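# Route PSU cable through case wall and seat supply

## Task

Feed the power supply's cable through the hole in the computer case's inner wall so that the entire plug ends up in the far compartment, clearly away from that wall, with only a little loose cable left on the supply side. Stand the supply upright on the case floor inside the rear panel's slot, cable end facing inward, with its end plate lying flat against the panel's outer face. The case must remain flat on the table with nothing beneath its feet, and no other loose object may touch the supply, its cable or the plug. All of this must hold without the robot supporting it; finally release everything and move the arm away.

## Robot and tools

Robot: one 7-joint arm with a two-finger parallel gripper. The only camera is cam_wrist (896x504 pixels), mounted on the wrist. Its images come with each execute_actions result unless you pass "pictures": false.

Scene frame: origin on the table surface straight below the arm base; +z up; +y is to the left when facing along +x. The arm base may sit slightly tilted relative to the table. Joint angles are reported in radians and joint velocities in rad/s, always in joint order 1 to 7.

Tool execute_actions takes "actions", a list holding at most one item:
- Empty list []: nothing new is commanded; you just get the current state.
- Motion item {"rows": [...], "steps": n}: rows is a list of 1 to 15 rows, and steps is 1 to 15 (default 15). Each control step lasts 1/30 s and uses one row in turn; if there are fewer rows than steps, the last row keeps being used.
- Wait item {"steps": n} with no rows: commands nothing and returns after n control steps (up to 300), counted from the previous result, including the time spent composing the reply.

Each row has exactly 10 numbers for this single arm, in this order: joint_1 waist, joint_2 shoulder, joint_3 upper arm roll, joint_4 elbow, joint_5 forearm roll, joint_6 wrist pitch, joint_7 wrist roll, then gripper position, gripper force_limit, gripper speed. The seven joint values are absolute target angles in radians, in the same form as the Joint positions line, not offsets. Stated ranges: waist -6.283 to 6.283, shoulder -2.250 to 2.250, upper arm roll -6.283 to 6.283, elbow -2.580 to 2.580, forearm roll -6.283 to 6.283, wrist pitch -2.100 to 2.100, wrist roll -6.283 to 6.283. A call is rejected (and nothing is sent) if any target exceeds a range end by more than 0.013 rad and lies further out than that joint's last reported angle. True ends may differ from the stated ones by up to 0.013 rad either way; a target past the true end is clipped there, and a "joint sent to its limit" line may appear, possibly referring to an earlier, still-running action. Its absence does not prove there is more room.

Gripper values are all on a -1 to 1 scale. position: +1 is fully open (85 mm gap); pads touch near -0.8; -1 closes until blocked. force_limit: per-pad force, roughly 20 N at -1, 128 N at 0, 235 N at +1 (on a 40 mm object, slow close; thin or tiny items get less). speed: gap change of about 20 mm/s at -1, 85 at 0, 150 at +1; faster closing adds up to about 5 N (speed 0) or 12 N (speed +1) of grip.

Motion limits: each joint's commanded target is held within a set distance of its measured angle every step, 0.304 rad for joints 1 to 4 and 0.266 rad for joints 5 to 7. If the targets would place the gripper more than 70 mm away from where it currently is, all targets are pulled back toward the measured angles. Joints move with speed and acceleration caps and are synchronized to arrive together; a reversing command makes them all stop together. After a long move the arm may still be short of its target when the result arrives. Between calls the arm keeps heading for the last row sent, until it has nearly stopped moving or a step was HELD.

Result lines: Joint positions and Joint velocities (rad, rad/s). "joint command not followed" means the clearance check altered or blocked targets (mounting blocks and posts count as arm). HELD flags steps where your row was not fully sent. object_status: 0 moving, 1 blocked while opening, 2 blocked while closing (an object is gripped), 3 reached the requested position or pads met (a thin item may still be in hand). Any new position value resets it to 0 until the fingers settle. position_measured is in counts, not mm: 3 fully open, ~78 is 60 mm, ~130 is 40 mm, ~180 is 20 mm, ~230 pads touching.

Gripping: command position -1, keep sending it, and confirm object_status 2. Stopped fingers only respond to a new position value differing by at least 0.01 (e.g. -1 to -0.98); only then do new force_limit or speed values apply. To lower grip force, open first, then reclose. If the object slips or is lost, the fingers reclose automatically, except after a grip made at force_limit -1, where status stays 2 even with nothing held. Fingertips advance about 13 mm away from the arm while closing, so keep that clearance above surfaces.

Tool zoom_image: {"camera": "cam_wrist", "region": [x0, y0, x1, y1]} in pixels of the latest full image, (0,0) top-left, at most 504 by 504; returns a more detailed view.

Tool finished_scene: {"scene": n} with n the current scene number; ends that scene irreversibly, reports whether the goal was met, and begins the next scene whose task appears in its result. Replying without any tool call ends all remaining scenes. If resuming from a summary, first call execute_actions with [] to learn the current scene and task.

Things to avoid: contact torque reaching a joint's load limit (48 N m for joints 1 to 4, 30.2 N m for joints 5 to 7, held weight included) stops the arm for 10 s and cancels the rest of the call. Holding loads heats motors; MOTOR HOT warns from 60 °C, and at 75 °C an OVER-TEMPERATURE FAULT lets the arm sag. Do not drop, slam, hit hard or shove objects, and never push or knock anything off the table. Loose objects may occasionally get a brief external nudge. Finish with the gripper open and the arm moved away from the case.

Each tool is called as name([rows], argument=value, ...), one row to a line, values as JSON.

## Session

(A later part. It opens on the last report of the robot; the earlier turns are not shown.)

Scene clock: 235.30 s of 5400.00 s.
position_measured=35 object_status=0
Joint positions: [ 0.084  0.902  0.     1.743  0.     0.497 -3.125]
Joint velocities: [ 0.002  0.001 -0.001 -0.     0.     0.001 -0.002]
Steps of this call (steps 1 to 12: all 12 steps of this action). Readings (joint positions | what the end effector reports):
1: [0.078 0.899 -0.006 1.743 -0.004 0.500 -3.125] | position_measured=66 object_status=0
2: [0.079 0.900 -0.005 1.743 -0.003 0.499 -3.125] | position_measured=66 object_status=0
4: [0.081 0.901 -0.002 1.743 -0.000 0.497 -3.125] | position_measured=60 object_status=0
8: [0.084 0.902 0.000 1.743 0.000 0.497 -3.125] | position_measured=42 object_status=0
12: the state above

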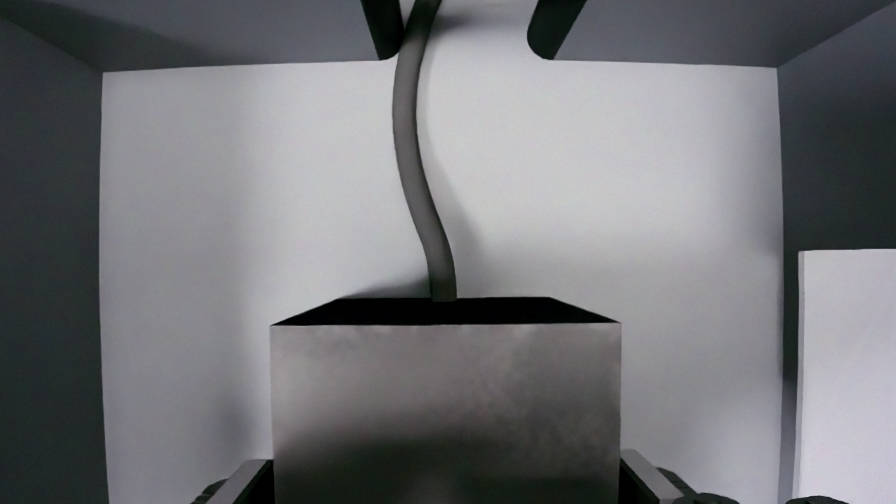

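execute_actions([
  {"rows":[[0.0845,0.902,0,1.744,0,0.496,-3.125,-1,-0.2,0]],"steps":12},
], pictures=false)

execute_actions([
  {"rows":[[0.088,0.897,0,1.744,0,0.501,-3.121,-1,-0.2,0],[0.096,0.897,0,1.744,0,0.501,-3.113,-1,-0.2,0],[0.105,0.898,0,1.742,0,0.502,-3.104,-1,-0.2,0],[0.114,0.898,0,1.741,0,0.503,-3.095,-1,-0.2,0],[0.123,0.899,0,1.739,0,0.504,-3.086,-1,-0.2,0],[0.132,0.899,0,1.738,0,0.505,-3.077,-1,-0.2,0],[0.141,0.9,0,1.736,0,0.506,-3.068,-1,-0.2,0],[0.15,0.901,0,1.734,0,0.507,-3.059,-1,-0.2,0],[0.159,0.901,0,1.733,0,0.508,-3.05,-1,-0.2,0],[0.168,0.902,0,1.731,0,0.509,-3.041,-1,-0.2,0],[0.178,0.903,0,1.728,0,0.511,-3.031,-1,-0.2,0]]},
])

execute_actions([
  {"rows":[[0.181,0.904,0,1.727,0,0.511,-3.028,-1,-0.2,0],[0.183,0.904,0,1.727,0,0.511,-3.026,-1,-0.2,0],[0.185,0.904,0,1.726,0,0.511,-3.024,-1,-0.2,0],[0.187,0.905,0,1.726,0,0.511,-3.022,-1,-0.2,0],[0.189,0.905,0,1.725,0,0.511,-3.02,-1,-0.2,0],[0.191,0.905,0,1.725,0,0.511,-3.018,-1,-0.2,0],[0.193,0.906,0,1.724,0,0.512,-3.016,-1,-0.2,0],[0.195,0.906,0,1.724,0,0.512,-3.014,-1,-0.2,0]]},
])

Scene clock: 241.23 s of 5400.00 s.
position_measured=66 object_status=0
Joint positions: [ 0.085  0.901  0.     1.745 -0.     0.497 -3.125]
Joint velocities: [-0.001 -0.    -0.     0.    -0.     0.     0.001]
Steps of this call (steps 1 to 15: the robot went on to your last target; steps 16 to 90: nothing new was sent; then 2.53 s passed at rest; steps 91 to 102: all 12 steps of this action). Readings (joint positions | what the end effector reports):
91: [0.084 0.902 0.000 1.743 0.000 0.497 -3.125] | position_measured=35 object_status=0
92: [0.084 0.902 -0.000 1.744 0.000 0.496 -3.125] | position_measured=36 object_status=0
94: [0.085 0.902 0.000 1.744 -0.000 0.496 -3.125] | position_measured=46 object_status=0
98: [0.085 0.901 0.000 1.745 -0.000 0.497 -3.125] | position_measured=66 object_status=0
102: the state above

Scene clock: 241.73 s of 5400.00 s.
position_measured=66 object_status=2
Joint positions: [ 0.176  0.903  0.002  1.729  0.     0.511 -3.031]
Joint velocities: [ 0.021  0.001 -0.023 -0.002 -0.008  0.003  0.008]
Steps of this call (steps 1 to 15: all 15 steps of this action). Readings (joint positions | what the end effector reports):
1: [0.085 0.900 -0.000 1.745 -0.000 0.498 -3.125] | position_measured=66 object_status=2
2: [0.089 0.898 -0.001 1.745 -0.001 0.500 -3.122] | position_measured=66 object_status=2
4: [0.102 0.901 -0.002 1.744 -0.001 0.500 -3.110] | position_measured=66 object_status=2
8: [0.135 0.901 -0.001 1.738 -0.000 0.506 -3.075] | position_measured=66 object_status=2
15: the state above

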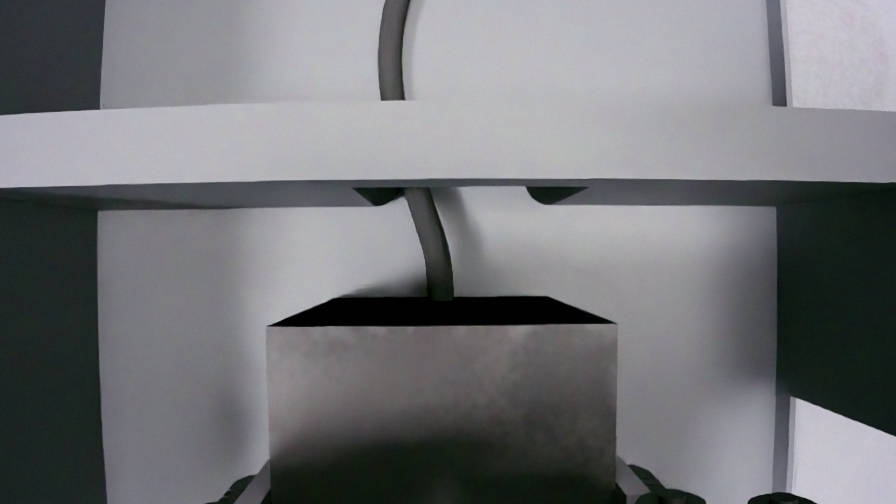

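Scene clock: 242.23 s of 5400.00 s.
position_measured=66 object_status=2
Joint positions: [ 0.195  0.907 -0.     1.725 -0.     0.513 -3.014]
Joint velocities: [ 0.002  0.    -0.002  0.    -0.002 -0.001 -0.001]
Steps of this call (steps 1 to 15: all 15 steps of this action). Readings (joint positions | what the end effector reports):
1: [0.177 0.904 0.001 1.729 0.000 0.512 -3.031] | position_measured=66 object_status=2
2: [0.180 0.904 -0.000 1.728 -0.000 0.512 -3.029] | position_measured=66 object_status=2
4: [0.184 0.905 -0.000 1.727 -0.000 0.512 -3.025] | position_measured=66 object_status=2
8: [0.193 0.907 0.000 1.725 -0.000 0.512 -3.017] | position_measured=66 object_status=2
15: the state above

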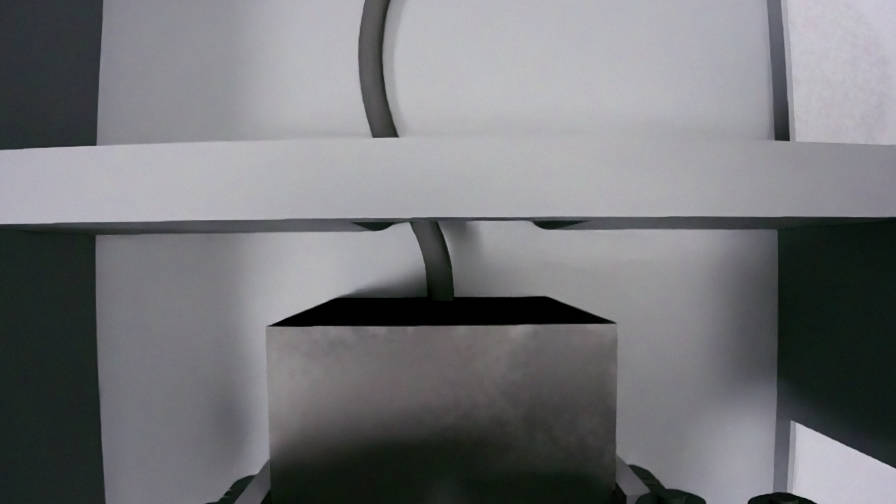

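execute_actions([
  {"rows":[[0.197,0.907,0,1.723,0,0.512,-3.012,-1,-0.2,0],[0.199,0.908,0,1.723,0,0.511,-3.01,-1,-0.2,0],[0.201,0.909,0,1.722,0,0.511,-3.008,-1,-0.2,0],[0.203,0.91,0,1.722,0,0.51,-3.006,-1,-0.2,0],[0.205,0.911,0,1.721,0,0.51,-3.004,-1,-0.2,0]]},
])

execute_actions([
  {"rows":[[0.203,0.911,0,1.721,0,0.51,-3.004,1,-0.2,0]],"steps":11},
])

execute_actions([
  {"rows":[[0.2,0.72,0,1.7,0,0.72,-3.004,1,-0.2,0]],"steps":11},
], pictures=false)

execute_actions([
  {"rows":[[0.2,0.3,0,1.6,0,1.2416,-1.371,1,-0.2,0]]},
], pictures=false)

execute_actions([
  {"steps":40},
])

zoom_image(camera="cam_wrist", region=[180,120,420,320])

Scene clock: 246.90 s of 5400.00 s.
position_measured=66 object_status=2
Joint positions: [ 0.202  0.909 -0.004  1.723 -0.003  0.513 -3.006]
Joint velocities: [ 0.     0.    -0.    -0.     0.001  0.001  0.   ]
Steps of this call (steps 1 to 15: the robot went on to your last target; steps 16 to 90: nothing new was sent; then 1.17 s passed at rest; steps 91 to 105: all 15 steps of this action). Readings (joint positions | what the end effector reports):
91: [0.196 0.907 -0.000 1.724 -0.000 0.513 -3.014] | position_measured=66 object_status=2
92: [0.197 0.908 -0.001 1.724 -0.001 0.513 -3.012] | position_measured=66 object_status=2
94: [0.200 0.908 -0.003 1.723 -0.002 0.513 -3.009] | position_measured=66 object_status=2
98: [0.201 0.909 -0.004 1.723 -0.003 0.513 -3.006] | position_measured=66 object_status=2
105: the state above

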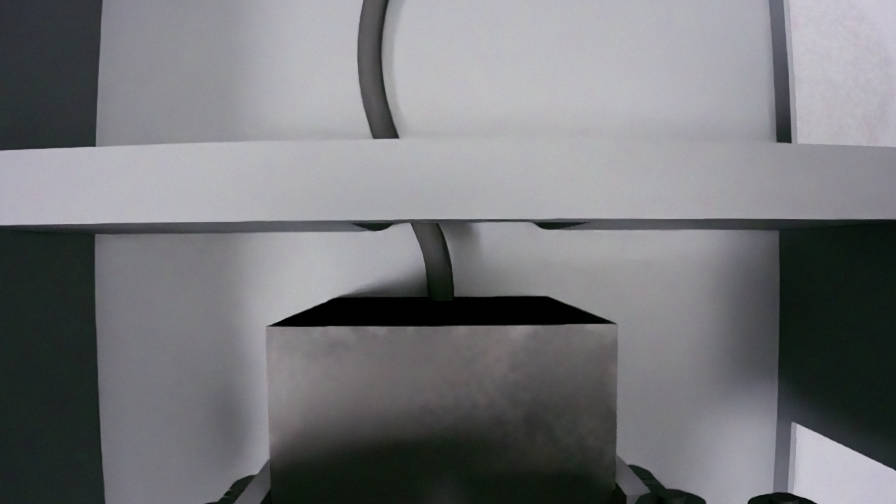

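Scene clock: 247.27 s of 5400.00 s.
position_measured=8 object_status=0
Joint positions: [ 0.203  0.911  0.     1.721  0.     0.51  -3.004]
Joint velocities: [ 0.001  0.     0.    -0.     0.     0.001 -0.001]
Steps of this call (steps 1 to 11: all 11 steps of this action). Readings (joint positions | what the end effector reports):
1: [0.201 0.909 -0.004 1.723 -0.003 0.513 -3.006] | position_measured=66 object_status=0
2: [0.200 0.909 -0.003 1.723 -0.002 0.512 -3.005] | position_measured=66 object_status=0
4: [0.201 0.910 -0.001 1.722 -0.000 0.510 -3.004] | position_measured=55 object_status=0
8: [0.203 0.911 0.000 1.721 0.000 0.510 -3.004] | position_measured=27 object_status=0
11: the state above

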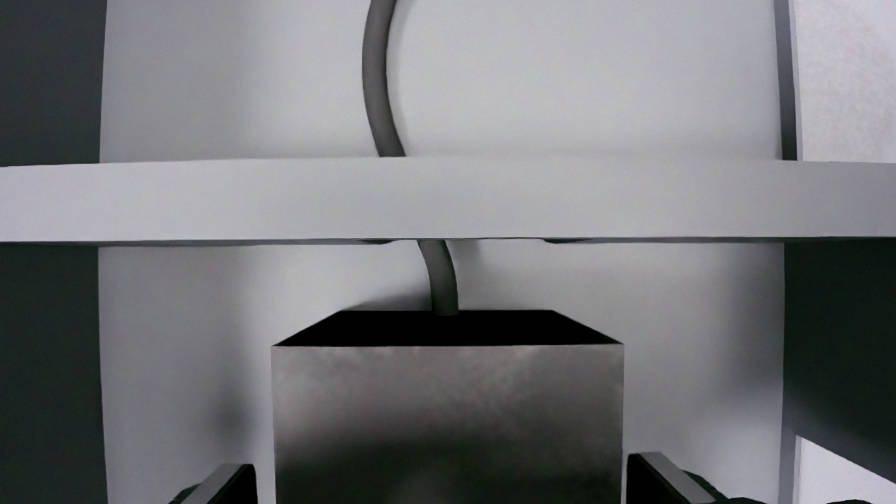

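Scene clock: 247.63 s of 5400.00 s.
position_measured=3 object_status=3
Joint positions: [ 0.2    0.73   0.     1.699 -0.     0.712 -3.004]
Joint velocities: [-0.002 -0.189  0.001 -0.025  0.001  0.262 -0.001]
Steps of this call (steps 1 to 11: all 11 steps of this action). Readings (joint positions | what the end effector reports):
1: [0.203 0.910 0.000 1.721 0.000 0.511 -3.004] | position_measured=6 object_status=0
2: [0.203 0.905 -0.000 1.721 0.000 0.516 -3.004] | position_measured=4 object_status=0
4: [0.202 0.877 -0.000 1.719 -0.000 0.543 -3.004] | position_measured=3 object_status=0
8: [0.201 0.772 -0.000 1.706 -0.000 0.658 -3.004] | position_measured=3 object_status=0
11: the state above

Scene clock: 248.13 s of 5400.00 s.
position_measured=3 object_status=3
Joint positions: [ 0.2    0.386  0.     1.617  0.     1.09  -2.637]
Joint velocities: [ 0.001 -0.507  0.001 -0.105 -0.     0.961  1.213]
Steps of this call (steps 1 to 15: all 15 steps of this action). Readings (joint positions | what the end effector reports):
1: [0.200 0.724 0.000 1.699 -0.000 0.719 -3.004] | position_measured=3 object_status=3
2: [0.200 0.715 -0.000 1.698 -0.000 0.727 -2.999] | position_measured=3 object_status=3
4: [0.200 0.680 -0.000 1.689 -0.000 0.757 -2.976] | position_measured=3 object_status=3
8: [0.200 0.568 -0.000 1.658 -0.000 0.853 -2.881] | position_measured=3 object_status=3
15: the state above

Scene clock: 249.47 s of 5400.00 s.
position_measured=3 object_status=3
Joint positions: [ 0.2    0.3    0.     1.6    0.     1.242 -1.371]
Joint velocities: [-0.    -0.    -0.    -0.     0.001 -0.     0.001]
Steps of this call (steps 1 to 40: the robot went on to your last target). Readings (joint positions | what the end effector reports):
1: [0.200 0.371 0.000 1.614 0.000 1.119 -2.597] | position_measured=3 object_status=3
2: [0.200 0.358 0.000 1.611 0.000 1.143 -2.556] | position_measured=3 object_status=3
4: [0.200 0.338 0.000 1.607 0.000 1.178 -2.475] | position_measured=3 object_status=3
8: [0.200 0.317 0.000 1.603 0.000 1.215 -2.312] | position_measured=3 object_status=3
40: the state above

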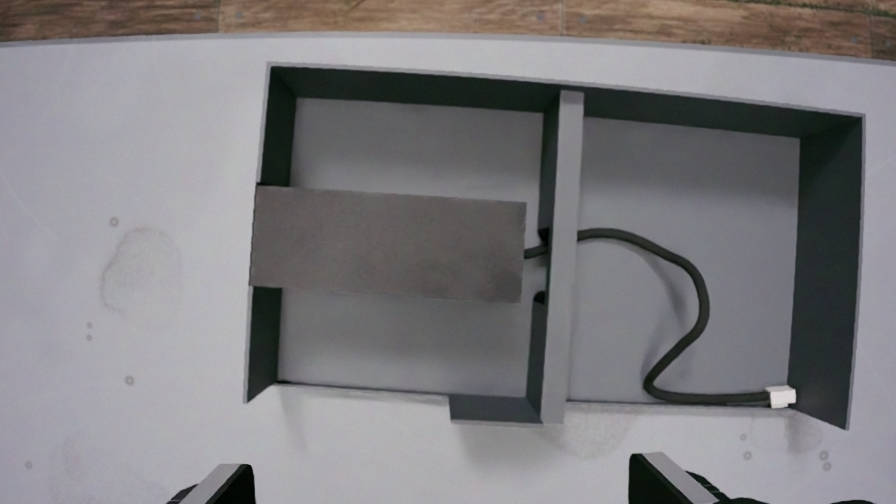

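Region (180, 120, 420, 320) of cam_wrist's 896x504 image, scaled by 2.100.

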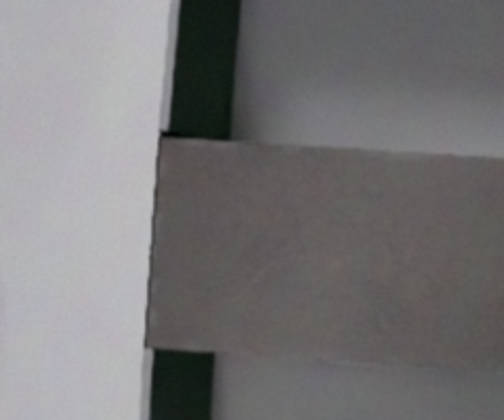

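zoom_image(camera="cam_wrist", region=[700,350,860,440])

Region (700, 350, 860, 440) of cam_wrist's 896x504 image, scaled by 3.150; it fills the top 284 rows of this view, and the rest is white.

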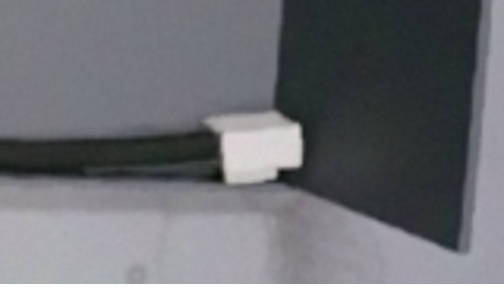

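finished_scene(scene=1)

The scene is finished: the task was done.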